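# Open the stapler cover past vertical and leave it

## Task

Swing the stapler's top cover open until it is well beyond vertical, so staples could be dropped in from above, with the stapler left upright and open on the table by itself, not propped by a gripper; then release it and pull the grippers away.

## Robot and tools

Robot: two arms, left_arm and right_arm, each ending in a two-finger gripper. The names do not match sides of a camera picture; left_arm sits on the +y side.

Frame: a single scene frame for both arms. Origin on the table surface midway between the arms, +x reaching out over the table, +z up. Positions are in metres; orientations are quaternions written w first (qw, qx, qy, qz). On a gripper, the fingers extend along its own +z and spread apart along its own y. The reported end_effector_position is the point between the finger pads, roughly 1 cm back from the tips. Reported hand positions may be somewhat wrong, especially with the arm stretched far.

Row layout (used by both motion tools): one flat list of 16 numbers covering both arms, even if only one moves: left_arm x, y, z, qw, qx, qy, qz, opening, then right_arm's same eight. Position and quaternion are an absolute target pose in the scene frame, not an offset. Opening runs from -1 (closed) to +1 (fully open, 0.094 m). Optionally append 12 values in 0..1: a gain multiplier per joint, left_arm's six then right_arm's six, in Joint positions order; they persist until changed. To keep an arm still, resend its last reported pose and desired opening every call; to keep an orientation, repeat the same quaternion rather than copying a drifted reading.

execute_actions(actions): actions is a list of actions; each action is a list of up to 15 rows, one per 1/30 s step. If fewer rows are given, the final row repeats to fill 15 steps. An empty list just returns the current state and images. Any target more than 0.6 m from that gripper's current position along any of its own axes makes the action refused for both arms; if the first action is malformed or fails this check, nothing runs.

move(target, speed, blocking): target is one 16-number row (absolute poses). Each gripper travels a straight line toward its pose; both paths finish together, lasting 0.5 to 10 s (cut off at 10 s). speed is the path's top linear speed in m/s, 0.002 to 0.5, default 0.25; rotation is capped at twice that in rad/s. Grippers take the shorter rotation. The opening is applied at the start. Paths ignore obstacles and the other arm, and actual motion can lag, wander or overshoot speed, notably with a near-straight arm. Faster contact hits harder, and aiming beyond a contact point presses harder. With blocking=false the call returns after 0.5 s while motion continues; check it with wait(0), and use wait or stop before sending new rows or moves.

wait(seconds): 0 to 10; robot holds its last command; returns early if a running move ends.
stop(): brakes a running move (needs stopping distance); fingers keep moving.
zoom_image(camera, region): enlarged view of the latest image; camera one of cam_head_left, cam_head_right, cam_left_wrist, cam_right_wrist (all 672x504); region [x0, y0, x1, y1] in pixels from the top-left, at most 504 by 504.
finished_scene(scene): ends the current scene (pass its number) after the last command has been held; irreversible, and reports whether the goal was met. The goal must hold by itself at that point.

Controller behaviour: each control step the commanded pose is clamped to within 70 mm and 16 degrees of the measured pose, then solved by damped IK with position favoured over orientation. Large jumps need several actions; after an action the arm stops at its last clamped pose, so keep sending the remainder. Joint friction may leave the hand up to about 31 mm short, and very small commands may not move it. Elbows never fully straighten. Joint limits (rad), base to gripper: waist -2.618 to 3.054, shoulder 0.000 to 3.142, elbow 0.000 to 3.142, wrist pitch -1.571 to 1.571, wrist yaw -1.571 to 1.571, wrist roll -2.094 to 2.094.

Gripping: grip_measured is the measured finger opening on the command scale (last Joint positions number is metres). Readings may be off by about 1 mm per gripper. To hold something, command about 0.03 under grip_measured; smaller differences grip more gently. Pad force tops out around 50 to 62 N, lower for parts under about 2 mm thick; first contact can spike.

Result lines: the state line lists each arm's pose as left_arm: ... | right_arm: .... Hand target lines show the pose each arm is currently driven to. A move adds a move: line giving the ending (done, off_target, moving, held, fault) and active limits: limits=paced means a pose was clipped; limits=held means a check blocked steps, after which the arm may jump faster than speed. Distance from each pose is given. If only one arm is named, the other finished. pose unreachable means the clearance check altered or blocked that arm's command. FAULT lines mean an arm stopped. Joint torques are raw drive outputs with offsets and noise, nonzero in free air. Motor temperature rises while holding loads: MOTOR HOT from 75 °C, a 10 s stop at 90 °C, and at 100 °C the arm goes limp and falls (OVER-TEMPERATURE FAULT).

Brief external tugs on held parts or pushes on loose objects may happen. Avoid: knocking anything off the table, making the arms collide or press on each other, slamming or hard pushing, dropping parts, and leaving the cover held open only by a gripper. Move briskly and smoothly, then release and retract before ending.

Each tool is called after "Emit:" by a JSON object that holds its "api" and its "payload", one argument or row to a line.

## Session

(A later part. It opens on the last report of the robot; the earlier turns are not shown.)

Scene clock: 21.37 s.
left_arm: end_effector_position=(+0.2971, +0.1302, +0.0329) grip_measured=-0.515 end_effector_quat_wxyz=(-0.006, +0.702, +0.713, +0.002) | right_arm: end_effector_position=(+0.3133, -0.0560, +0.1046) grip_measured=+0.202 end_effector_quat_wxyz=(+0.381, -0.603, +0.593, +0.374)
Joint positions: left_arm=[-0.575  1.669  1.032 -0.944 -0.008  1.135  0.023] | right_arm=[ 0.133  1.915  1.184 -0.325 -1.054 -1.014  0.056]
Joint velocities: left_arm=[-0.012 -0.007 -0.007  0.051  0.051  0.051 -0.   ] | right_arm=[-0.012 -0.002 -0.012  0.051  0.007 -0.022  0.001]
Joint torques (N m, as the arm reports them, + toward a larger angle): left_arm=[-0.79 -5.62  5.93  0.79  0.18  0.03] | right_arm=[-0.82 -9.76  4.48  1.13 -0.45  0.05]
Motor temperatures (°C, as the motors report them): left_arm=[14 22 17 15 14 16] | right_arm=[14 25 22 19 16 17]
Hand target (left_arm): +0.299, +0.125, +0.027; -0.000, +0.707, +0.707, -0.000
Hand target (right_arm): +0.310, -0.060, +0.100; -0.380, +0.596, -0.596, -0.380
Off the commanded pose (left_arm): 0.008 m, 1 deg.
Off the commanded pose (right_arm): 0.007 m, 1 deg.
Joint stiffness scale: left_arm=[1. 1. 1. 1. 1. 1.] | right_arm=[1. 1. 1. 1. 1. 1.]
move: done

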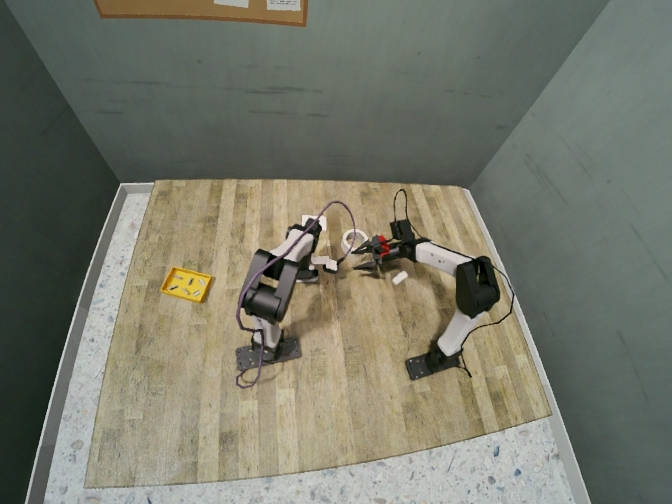

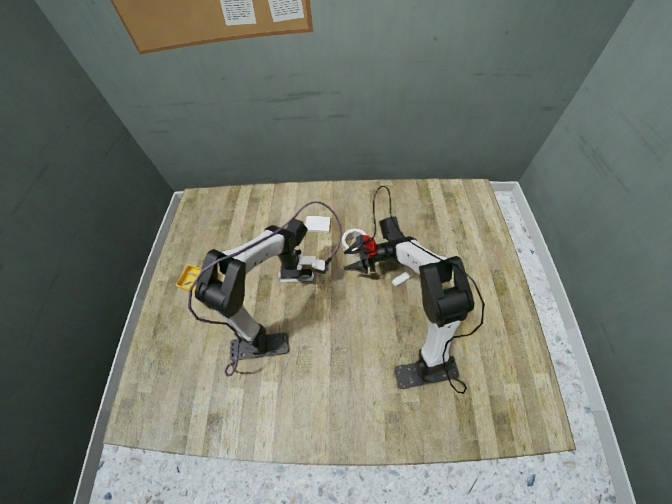

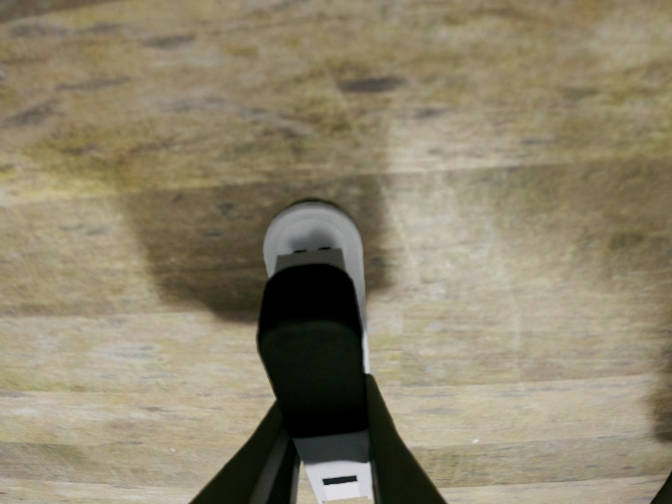

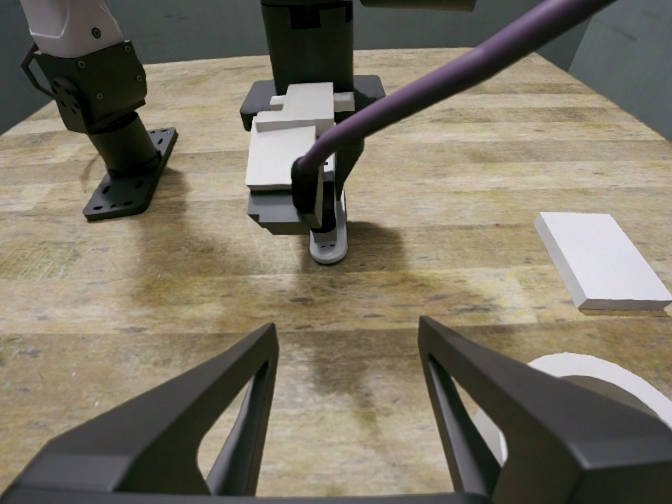

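Emit:
{"api": "move", "payload": {
  "target": [0.30,0.128,0.016,0,0.707,0.707,0,-0.56,0.31,-0.06,0.1,-0.38,0.596,-0.596,-0.38,0.2],
  "speed": 0.03
}}

Emit:
{"api": "move", "payload": {
  "target": [0.30,0.128,0.024,0,0.707,0.707,0,0.1,0.31,-0.06,0.1,-0.38,0.596,-0.596,-0.38,0.2]
}}

Emit:
{"api": "move", "payload": {
  "target": [0.30,0.15,0.10,0,0.707,0.707,0,0.1,0.31,-0.04,0.07,-0.38,0.596,-0.596,-0.38,0.2]
}}

Emit:
{"api": "move", "payload": {
  "target": [0.30,0.17,0.10,0,0,1,0,0.1,0.305,0.0,0.05,-0.38,0.596,-0.596,-0.38,0.2],
  "speed": 0.5
}}

Emit:
{"api": "move", "payload": {
  "target": [0.30,0.135,0.08,-0.092,-0.701,0.701,-0.092,0.1,0.30,0.04,0.045,-0.38,0.596,-0.596,-0.38,0.2],
  "speed": 0.5
}}

Scene clock: 22.93 s.
left_arm: end_effector_position=(+0.2974, +0.1295, +0.0302) grip_measured=-0.522 end_effector_quat_wxyz=(-0.002, +0.702, +0.713, +0.002) | right_arm: end_effector_position=(+0.3133, -0.0560, +0.1046) grip_measured=+0.202 end_effector_quat_wxyz=(+0.381, -0.603, +0.593, +0.374)
Joint positions: left_arm=[-0.575  1.669  1.021 -0.925 -0.005  1.136  0.022] | right_arm=[ 0.133  1.915  1.184 -0.325 -1.054 -1.014  0.056]
Joint velocities: left_arm=[ 0.002  0.007  0.002 -0.007 -0.007 -0.007 -0.   ] | right_arm=[-0.022  0.007 -0.012  0.037 -0.037  0.051 -0.001]
Joint torques (N m, as the arm reports them, + toward a larger angle): left_arm=[-0.18 -4.77  4.16  1.13  0.15  0.12] | right_arm=[-0.83 -9.76  4.47  1.13 -0.44  0.05]
Motor temperatures (°C, as the motors report them): left_arm=[14 21 17 15 14 16] | right_arm=[14 26 22 19 16 17]
Hand target (left_arm): +0.299, +0.128, +0.017; -0.001, +0.707, +0.707, -0.000
Hand target (right_arm): +0.310, -0.060, +0.100; -0.380, +0.596, -0.596, -0.380
Off the commanded pose (left_arm): 0.015 m, 1 deg.
Off the commanded pose (right_arm): 0.007 m, 1 deg.
Joint stiffness scale: left_arm=[1. 1. 1. 1. 1. 1.] | right_arm=[1. 1. 1. 1. 1. 1.]
move: off_target (left_arm)

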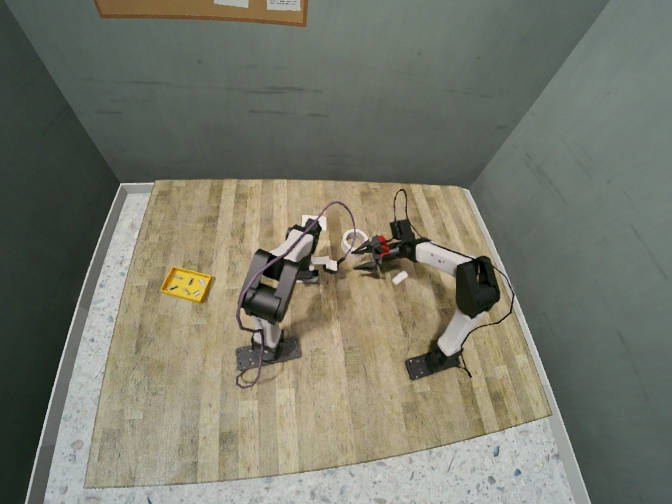

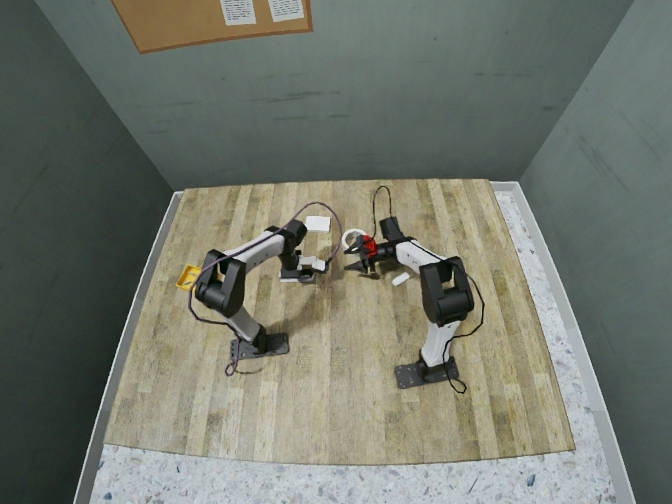

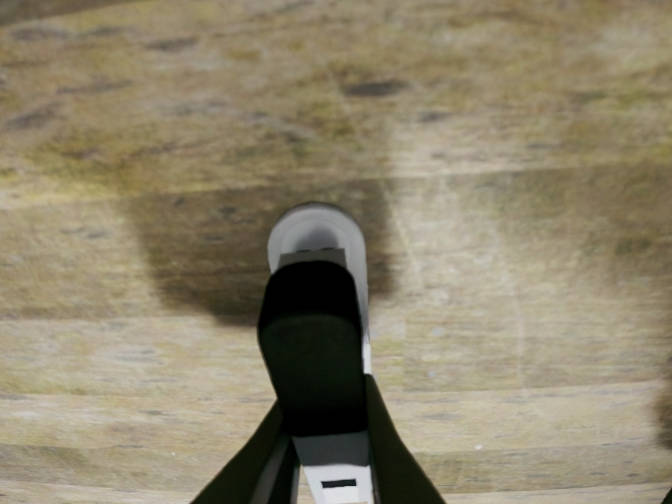

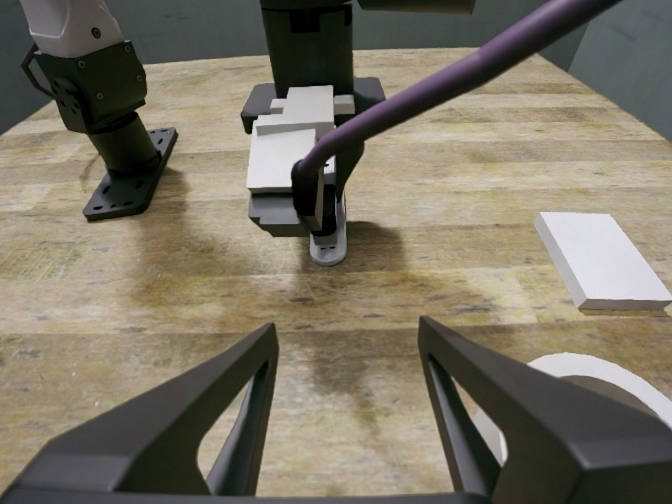

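Scene clock: 23.63 s.
left_arm: end_effector_position=(+0.2989, +0.1289, +0.0302) grip_measured=+0.098 end_effector_quat_wxyz=(+0.001, +0.705, +0.709, +0.003) | right_arm: end_effector_position=(+0.3133, -0.0560, +0.1046) grip_measured=+0.202 end_effector_quat_wxyz=(+0.381, -0.603, +0.593, +0.374)
Joint positions: left_arm=[-0.575  1.669  1.021 -0.919 -0.005  1.145  0.052] | right_arm=[ 0.133  1.915  1.184 -0.325 -1.054 -1.014  0.056]
Joint velocities: left_arm=[-0.007 -0.017 -0.002  0.007 -0.051  0.007  0.   ] | right_arm=[ 0.017 -0.007  0.007 -0.007  0.051 -0.051  0.   ]
Joint torques (N m, as the arm reports them, + toward a larger angle): left_arm=[-0.12 -5.5   6.02  0.68  0.15  0.03] | right_arm=[-0.82 -9.77  4.46  1.13 -0.44  0.04]
Motor temperatures (°C, as the motors report them): left_arm=[14 21 17 15 14 16] | right_arm=[14 26 22 19 16 17]
Hand target (left_arm): +0.300, +0.128, +0.024; +0.000, +0.707, +0.707, +0.000
Hand target (right_arm): +0.310, -0.060, +0.100; -0.380, +0.596, -0.596, -0.380
Off the commanded pose (left_arm): 0.006 m, 1 deg.
Off the commanded pose (right_arm): 0.007 m, 1 deg.
Joint stiffness scale: left_arm=[1. 1. 1. 1. 1. 1.] | right_arm=[1. 1. 1. 1. 1. 1.]
move: done

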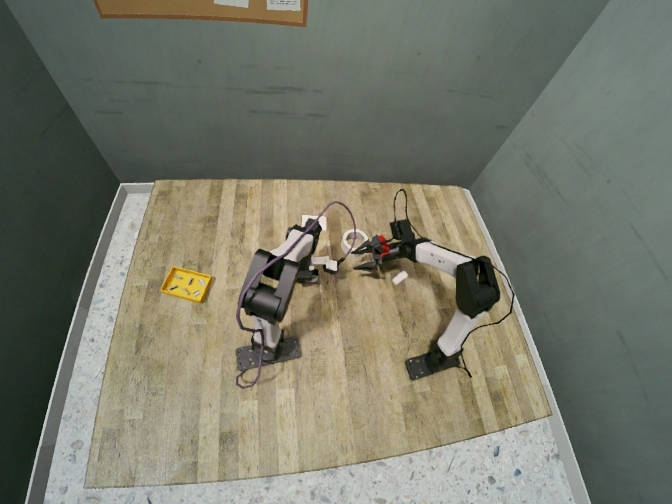

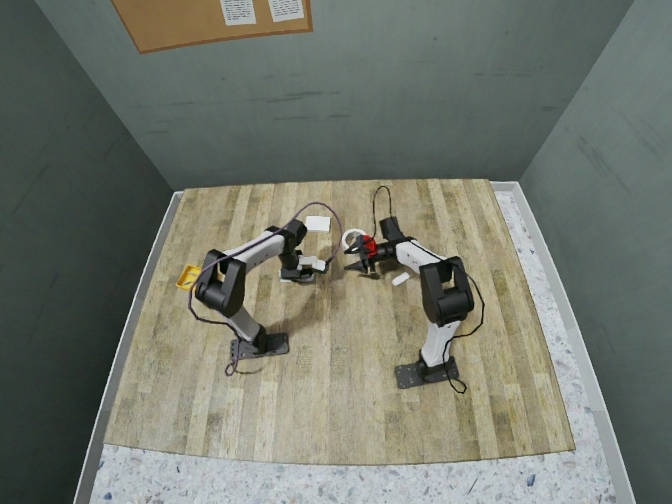

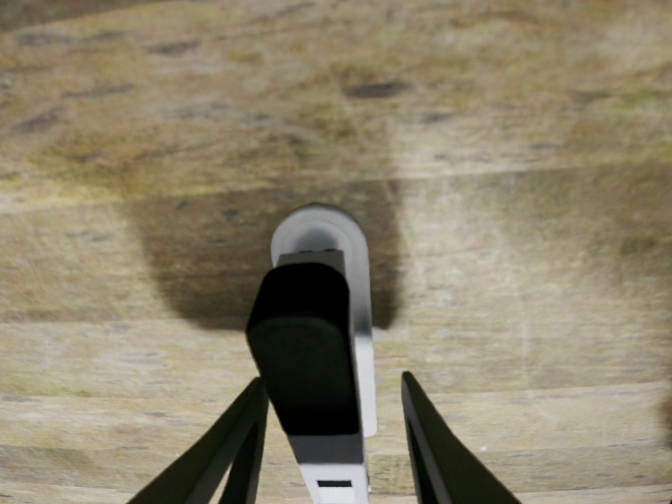

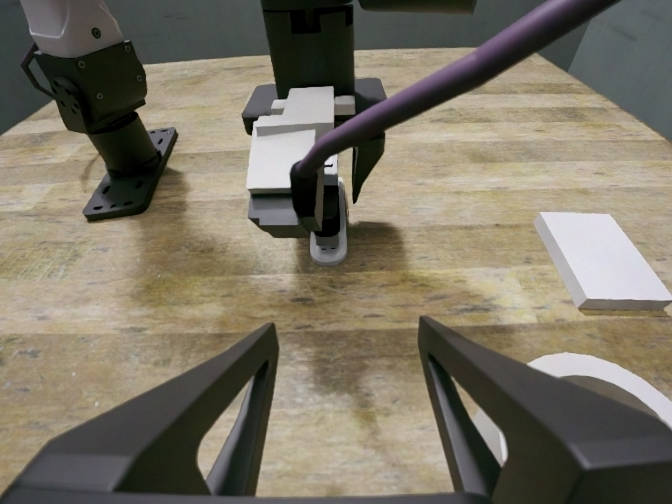

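Scene clock: 24.70 s.
left_arm: end_effector_position=(+0.3002, +0.1487, +0.0925) grip_measured=+0.098 end_effector_quat_wxyz=(-0.006, +0.707, +0.708, +0.000) | right_arm: end_effector_position=(+0.3146, -0.0419, +0.0751) grip_measured=+0.202 end_effector_quat_wxyz=(+0.384, -0.597, +0.594, +0.379)
Joint positions: left_arm=[-0.506  1.593  1.197 -1.187 -0.005  1.219  0.052] | right_arm=[ 0.166  1.984  1.125 -0.127 -1.045 -0.928  0.056]
Joint velocities: left_arm=[-0.002 -0.002  0.022  0.007 -0.037 -0.007  0.001] | right_arm=[-0.007 -0.017  0.002  0.081 -0.051 -0.007  0.001]
Joint torques (N m, as the arm reports them, + toward a larger angle): left_arm=[ 0.2  -7.11  8.51  0.18  0.17  0.03] | right_arm=[ 0.8  -9.95  4.62  1.24 -0.26  0.1 ]
Motor temperatures (°C, as the motors report them): left_arm=[14 21 17 15 14 16] | right_arm=[14 26 22 19 16 17]
Hand target (left_arm): +0.301, +0.149, +0.100; -0.000, +0.707, +0.707, -0.001
Hand target (right_arm): +0.310, -0.040, +0.070; -0.380, +0.596, -0.596, -0.380
Off the commanded pose (left_arm): 0.008 m, 1 deg.
Off the commanded pose (right_arm): 0.007 m, 1 deg.
Joint stiffness scale: left_arm=[1. 1. 1. 1. 1. 1.] | right_arm=[1. 1. 1. 1. 1. 1.]
move: done

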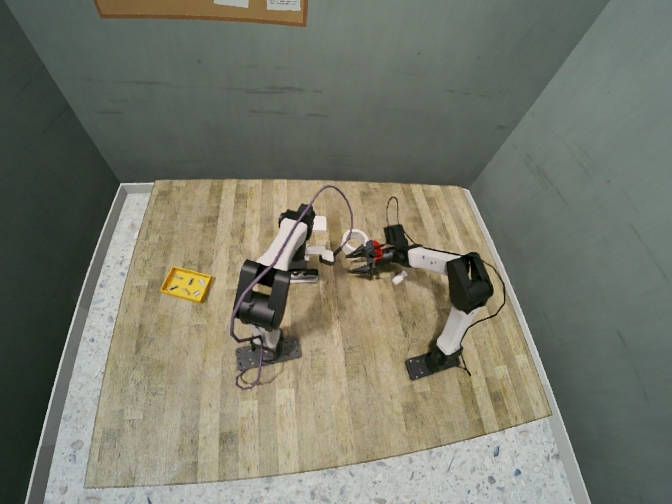

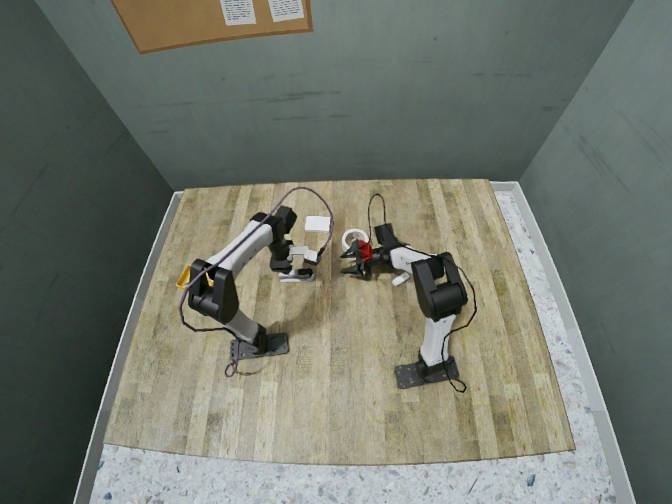

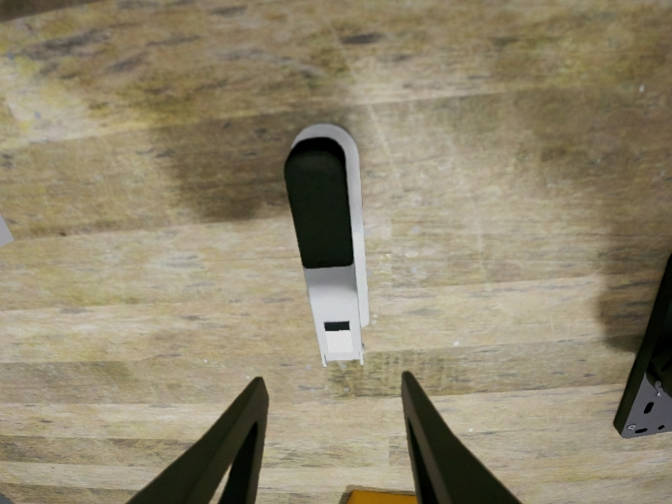

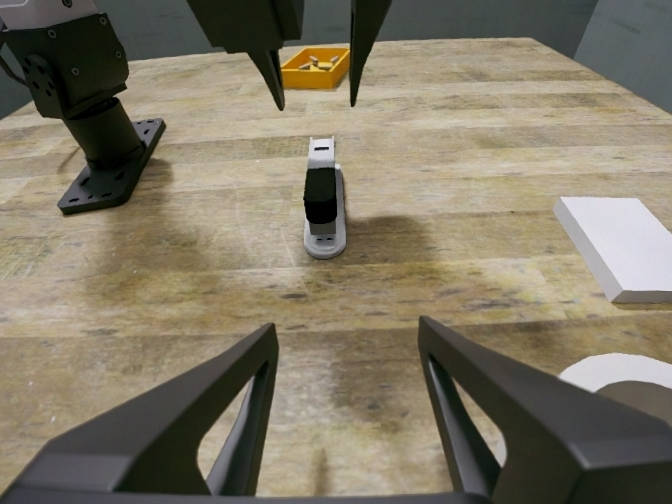

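Scene clock: 27.00 s.
left_arm: end_effector_position=(+0.3052, +0.1670, +0.0962) grip_measured=+0.098 end_effector_quat_wxyz=(-0.001, +0.008, +1.000, +0.000) | right_arm: end_effector_position=(+0.3118, -0.0020, +0.0591) grip_measured=+0.202 end_effector_quat_wxyz=(+0.389, -0.597, +0.592, +0.376)
Joint positions: left_arm=[-0.433  1.578  1.197 -1.192 -0.    -0.262  0.052] | right_arm=[ 0.268  2.045  1.103  0.098 -0.981 -0.771  0.056]
Joint velocities: left_arm=[-0.017  0.002 -0.002 -0.066 -0.022  0.037  0.   ] | right_arm=[ 0.007  0.002  0.007 -0.037  0.022 -0.037  0.   ]
Joint torques (N m, as the arm reports them, + toward a larger angle): left_arm=[ 0.1  -7.86  6.29  0.34  0.03 -0.07] | right_arm=[ 0.91 -9.72  4.26  1.45 -0.19  0.08]
Motor temperatures (°C, as the motors report them): left_arm=[14 22 17 15 14 16] | right_arm=[14 26 22 19 16 17]
Hand target (left_arm): +0.300, +0.169, +0.100; -0.001, -0.000, +1.000, -0.001
Hand target (right_arm): +0.305, -0.001, +0.050; -0.380, +0.596, -0.597, -0.379
Off the commanded pose (left_arm): 0.007 m, 1 deg.
Off the commanded pose (right_arm): 0.012 m, 1 deg.
Joint stiffness scale: left_arm=[1. 1. 1. 1. 1. 1.] | right_arm=[1. 1. 1. 1. 1. 1.]
move: off_target (right_arm)

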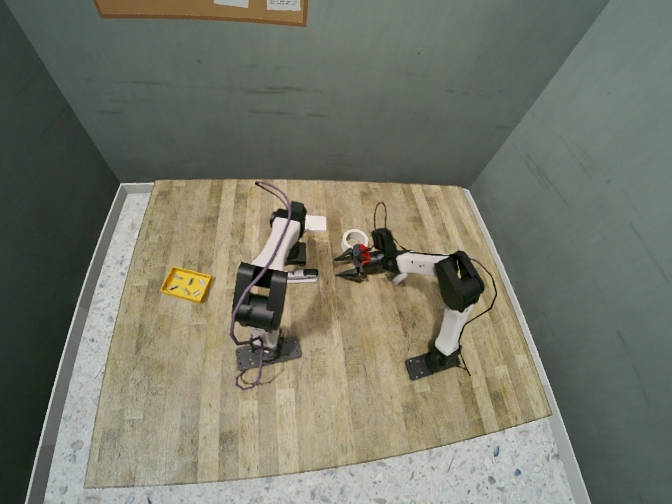

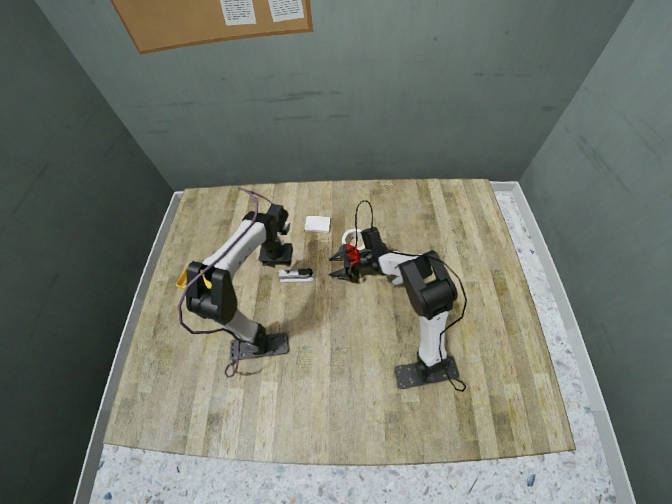

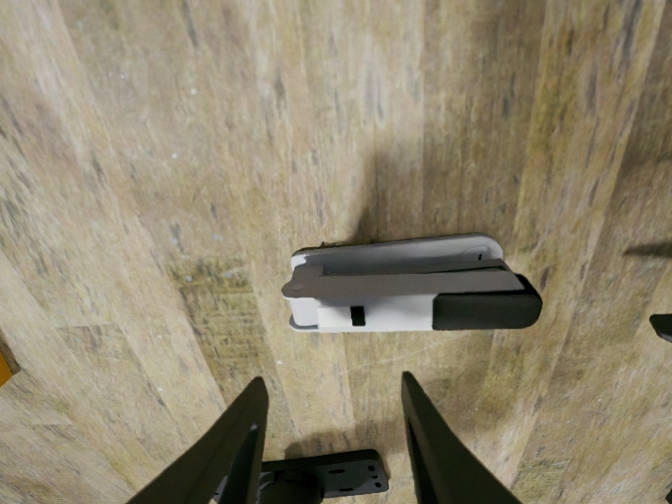

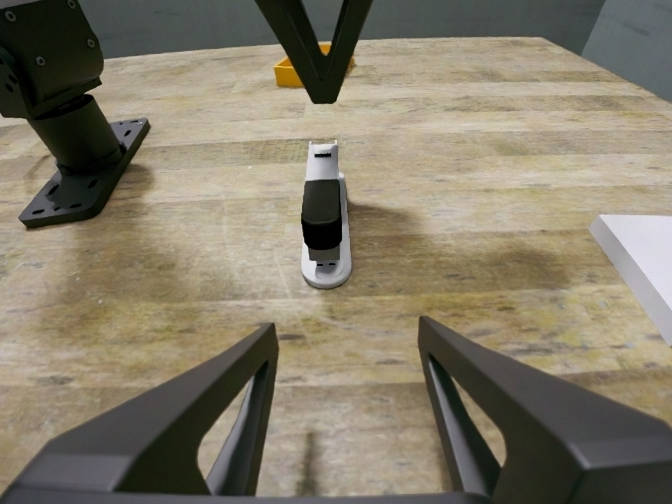

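Scene clock: 29.37 s.
left_arm: end_effector_position=(+0.2984, +0.1362, +0.0765) grip_measured=+0.098 end_effector_quat_wxyz=(-0.099, -0.700, +0.703, -0.077) | right_arm: end_effector_position=(+0.2988, +0.0344, +0.0445) grip_measured=+0.202 end_effector_quat_wxyz=(+0.376, -0.595, +0.600, +0.380)
Joint positions: left_arm=[-0.393  1.57   1.087 -1.059  0.25  -1.806  0.052] | right_arm=[ 0.368  2.095  1.103  0.216 -0.913 -0.651  0.056]
Joint velocities: left_arm=[ 0.012  0.007 -0.002 -0.007  0.081 -0.007 -0.   ] | right_arm=[ 0.002  0.007  0.007  0.037 -0.007  0.007 -0.001]
Joint torques (N m, as the arm reports them, + toward a larger angle): left_arm=[-0.29 -7.7   5.66  0.7   0.13 -0.15] | right_arm=[  0.89 -10.05   6.52   1.51  -0.15   0.09]
Motor temperatures (°C, as the motors report them): left_arm=[14 22 17 15 14 16] | right_arm=[14 26 23 20 16 17]
Hand target (left_arm): +0.300, +0.135, +0.079; +0.094, +0.701, -0.701, +0.091
Hand target (right_arm): +0.300, +0.040, +0.045; -0.381, +0.596, -0.596, -0.379
Off the commanded pose (left_arm): 0.004 m, 2 deg.
Off the commanded pose (right_arm): 0.006 m, 1 deg.
Joint stiffness scale: left_arm=[1. 1. 1. 1. 1. 1.] | right_arm=[1. 1. 1. 1. 1. 1.]
move: done

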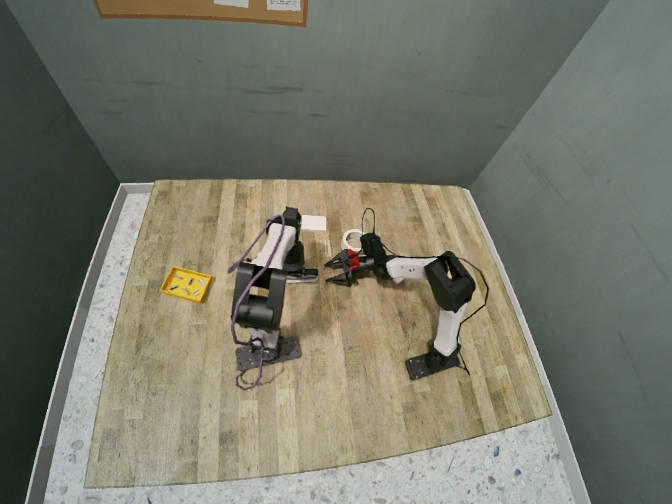

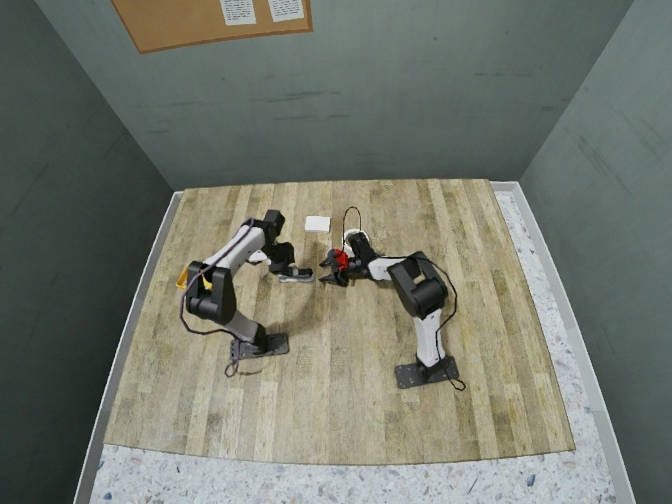

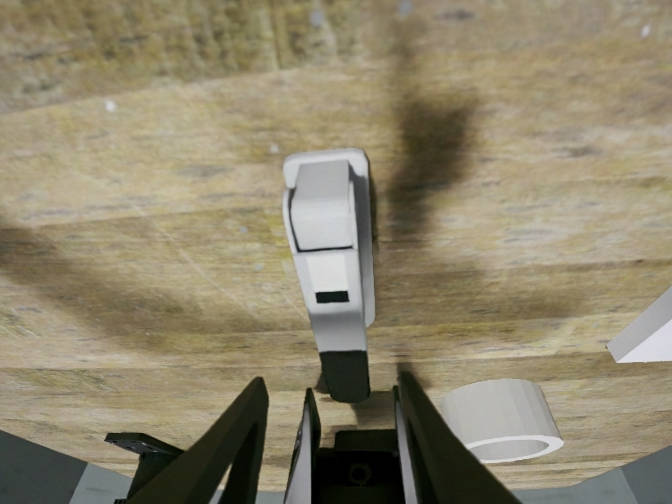

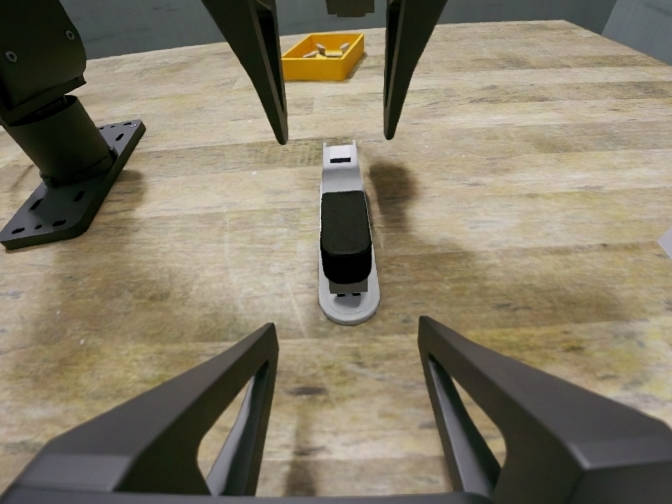

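Emit:
{"api": "move", "payload": {
  "target": [0.298,0.132,-0.002,0.092,0.701,-0.701,0.092,0.0,0.299,0.034,0.045,-0.38,0.596,-0.596,-0.38,0.2],
  "speed": 0.06
}}

Emit:
{"api": "move", "payload": {
  "target": [0.298,0.132,-0.002,0.092,0.701,-0.701,0.092,-0.36,0.299,0.078,0.044,-0.38,0.596,-0.596,-0.38,0.0],
  "speed": 0.05
}}

Scene clock: 33.60 s.
left_arm: end_effector_position=(+0.2943, +0.1358, +0.0066) grip_measured=+0.002 end_effector_quat_wxyz=(-0.094, -0.702, +0.700, -0.087) | right_arm: end_effector_position=(+0.2988, +0.0344, +0.0445) grip_measured=+0.202 end_effector_quat_wxyz=(+0.376, -0.595, +0.600, +0.381)
Joint positions: left_arm=[-0.397  1.643  0.861 -0.735  0.251 -1.822  0.047] | right_arm=[ 0.368  2.095  1.103  0.216 -0.913 -0.65   0.056]
Joint velocities: left_arm=[ 0.002  0.012 -0.007 -0.022 -0.022 -0.022  0.001] | right_arm=[-0.007 -0.002 -0.002  0.007 -0.007  0.037 -0.   ]
Joint torques (N m, as the arm reports them, + toward a larger angle): left_arm=[-0.87 -4.89  4.77  1.1   0.1  -0.13] | right_arm=[ -0.12 -10.7    5.56   1.45  -0.24  -0.04]
Motor temperatures (°C, as the motors report them): left_arm=[14 21 17 15 14 16] | right_arm=[14 27 23 20 16 17]
Hand target (left_arm): +0.296, +0.133, -0.001; +0.092, +0.701, -0.701, +0.092
Hand target (right_arm): +0.299, +0.034, +0.045; -0.380, +0.596, -0.596, -0.380
Off the commanded pose (left_arm): 0.010 m, 1 deg.
Off the commanded pose (right_arm): 0.001 m, 1 deg.
Joint stiffness scale: left_arm=[1. 1. 1. 1. 1. 1.] | right_arm=[1. 1. 1. 1. 1. 1.]
move: done

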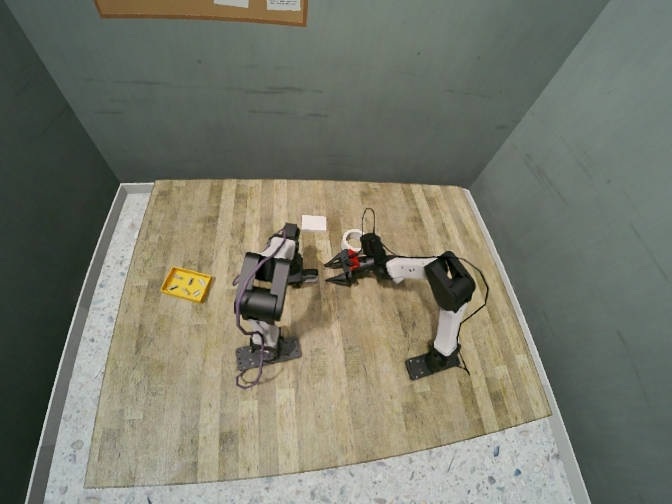

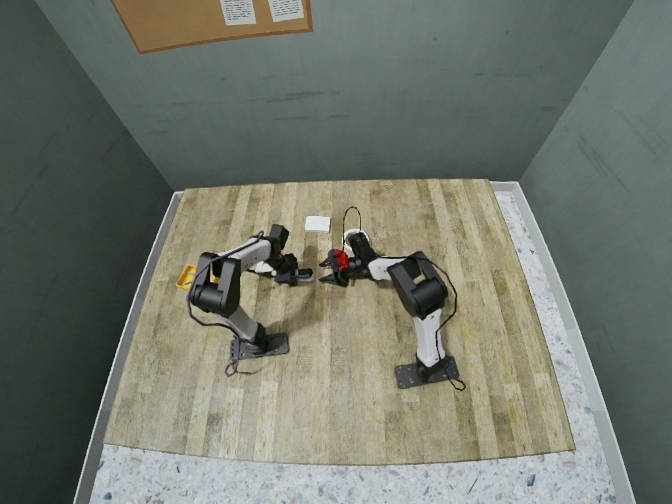

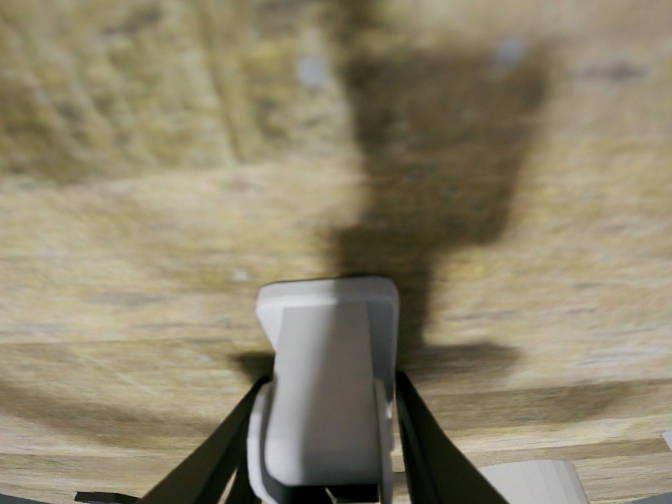

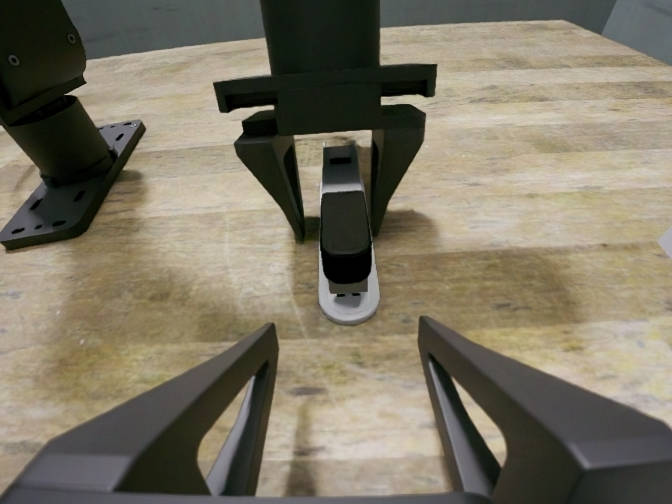

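Scene clock: 34.83 s.
left_arm: end_effector_position=(+0.2942, +0.1356, +0.0067) grip_measured=-0.295 end_effector_quat_wxyz=(-0.095, -0.702, +0.700, -0.087) | right_arm: end_effector_position=(+0.2909, +0.0682, +0.0350) grip_measured=+0.002 end_effector_quat_wxyz=(+0.364, -0.595, +0.606, +0.383)
Joint positions: left_arm=[-0.397  1.643  0.861 -0.736  0.253 -1.823  0.033] | right_arm=[ 0.451  2.151  1.152  0.262 -0.854 -0.566  0.047]
Joint velocities: left_arm=[ 0.012  0.007 -0.002  0.051  0.022  0.007 -0.001] | right_arm=[ 0.012 -0.012  0.007  0.007  0.007  0.095 -0.001]
Joint torques (N m, as the arm reports them, + toward a larger angle): left_arm=[-0.88 -4.56  5.17  1.11  0.07 -0.12] | right_arm=[  0.8  -10.52   8.51   1.58  -0.13   0.07]
Motor temperatures (°C, as the motors report them): left_arm=[14 21 17 15 14 16] | right_arm=[14 27 23 20 16 17]
Hand target (left_arm): +0.297, +0.132, -0.002; +0.092, +0.701, -0.701, +0.092
Hand target (right_arm): +0.298, +0.077, +0.044; -0.381, +0.596, -0.596, -0.380
Off the commanded pose (left_arm): 0.010 m, 1 deg.
Off the commanded pose (right_arm): 0.016 m, 2 deg.
Joint stiffness scale: left_arm=[1. 1. 1. 1. 1. 1.] | right_arm=[1. 1. 1. 1. 1. 1.]
move: off_target (right_arm)

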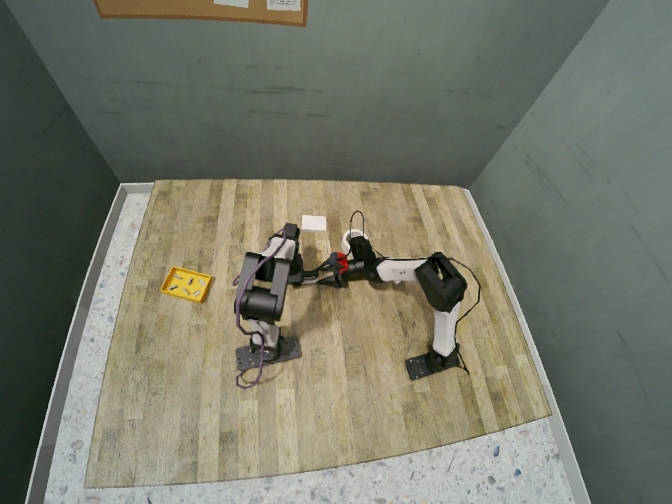

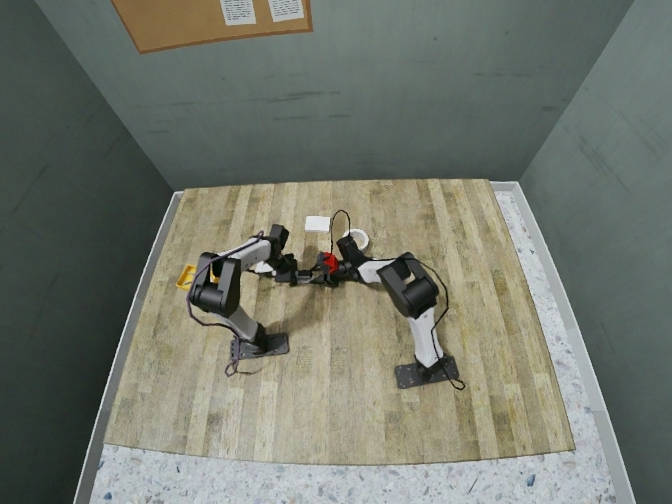

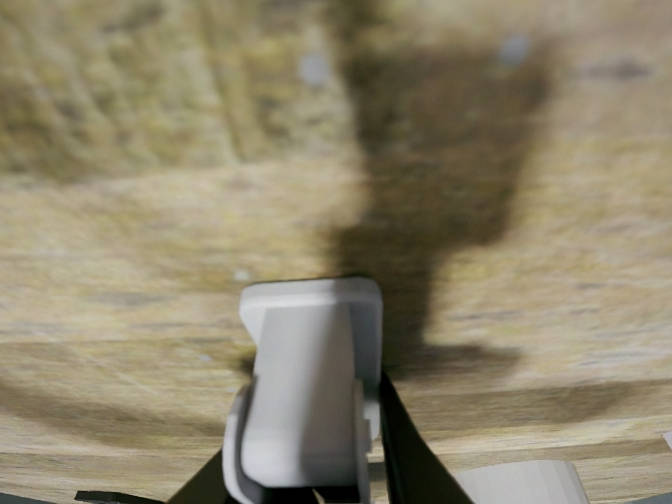

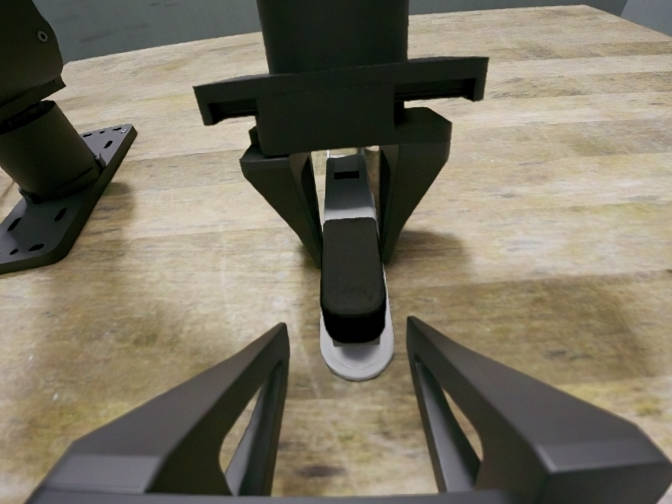

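Emit:
{"api": "move", "payload": {
  "target": [0.298,0.132,-0.002,0.092,0.701,-0.701,0.092,-0.36,0.303,0.1,0.05,-0.38,0.596,-0.596,-0.38,0.0],
  "speed": 0.04
}}

Emit:
{"api": "zoom_image", "payload": {
  "camera": "cam_head_right",
  "region": [250,220,370,310]
}}

Scene clock: 36.40 s.
left_arm: end_effector_position=(+0.2942, +0.1356, +0.0067) grip_measured=-0.295 end_effector_quat_wxyz=(-0.095, -0.702, +0.700, -0.087) | right_arm: end_effector_position=(+0.2983, +0.0916, +0.0436) grip_measured=+0.002 end_effector_quat_wxyz=(+0.373, -0.596, +0.601, +0.381)
Joint positions: left_arm=[-0.397  1.643  0.861 -0.736  0.253 -1.823  0.033] | right_arm=[ 0.487  2.184  1.233  0.262 -0.825 -0.53   0.047]
Joint velocities: left_arm=[-0.002 -0.012  0.002  0.007 -0.037 -0.022  0.001] | right_arm=[-0.012 -0.002 -0.002  0.037 -0.007  0.007  0.   ]
Joint torques (N m, as the arm reports them, + toward a larger angle): left_arm=[-0.88 -4.55  5.17  1.11  0.08 -0.11] | right_arm=[  0.9  -11.07   8.78   1.45  -0.1    0.08]
Motor temperatures (°C, as the motors report them): left_arm=[14 21 17 15 14 16] | right_arm=[14 27 23 20 16 17]
Hand target (left_arm): +0.297, +0.132, -0.002; +0.092, +0.701, -0.701, +0.092
Hand target (right_arm): +0.302, +0.100, +0.050; -0.380, +0.596, -0.596, -0.380
Off the commanded pose (left_arm): 0.010 m, 1 deg.
Off the commanded pose (right_arm): 0.012 m, 1 deg.
Joint stiffness scale: left_arm=[1. 1. 1. 1. 1. 1.] | right_arm=[1. 1. 1. 1. 1. 1.]
move: off_target (right_arm)

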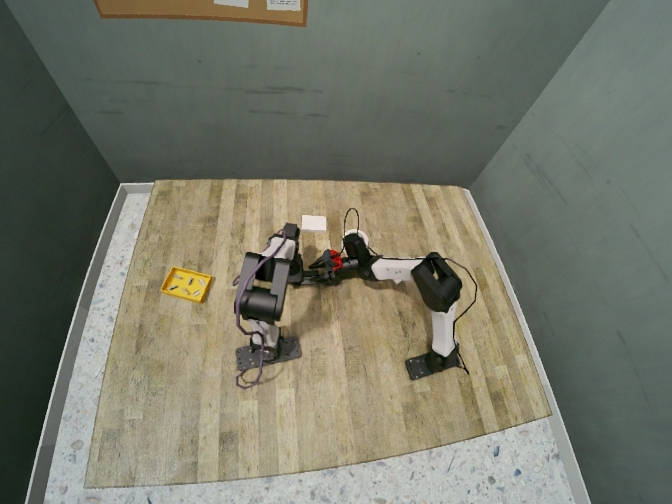

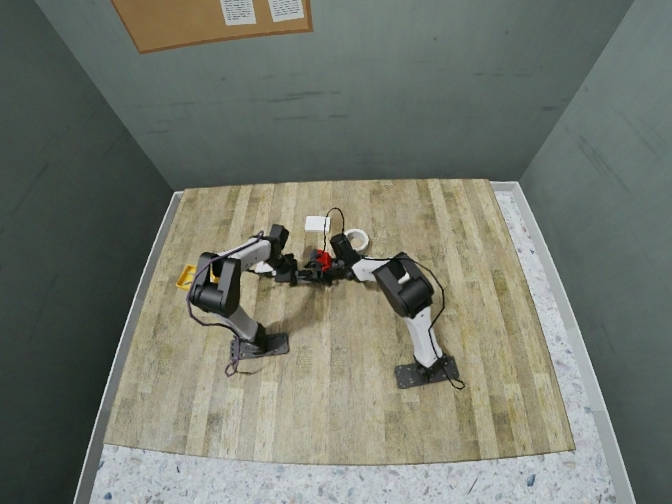

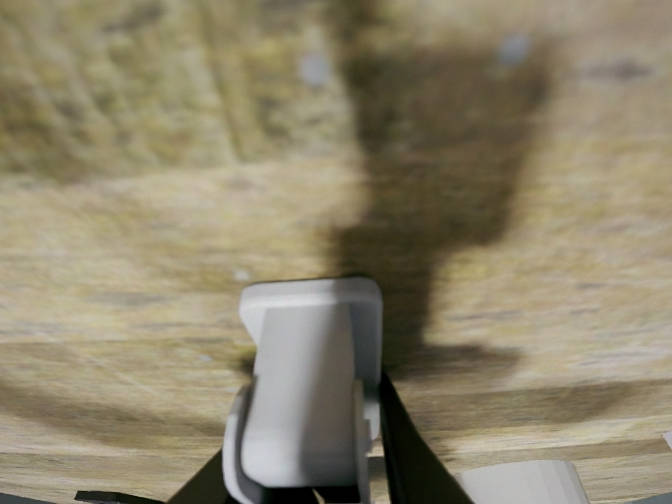

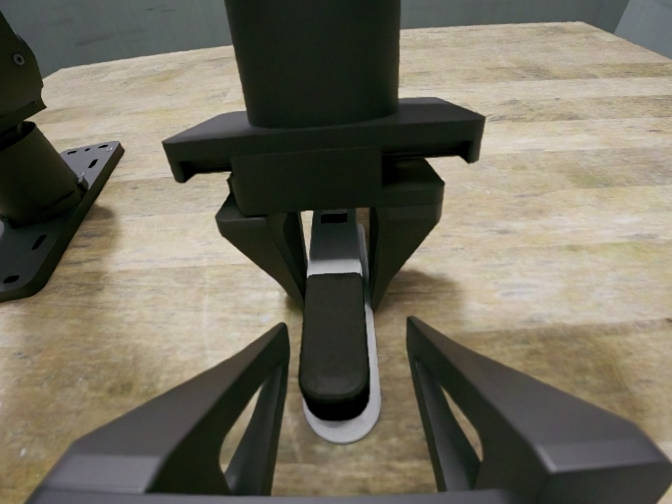

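Region (250, 220, 370, 310) of cam_head_right's 672x504 image, scaled by 4.200, with more detail than that image has; it fills the top 378 rows of this view, and the rest is white.

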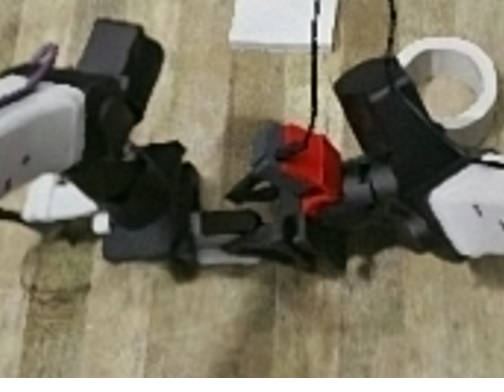

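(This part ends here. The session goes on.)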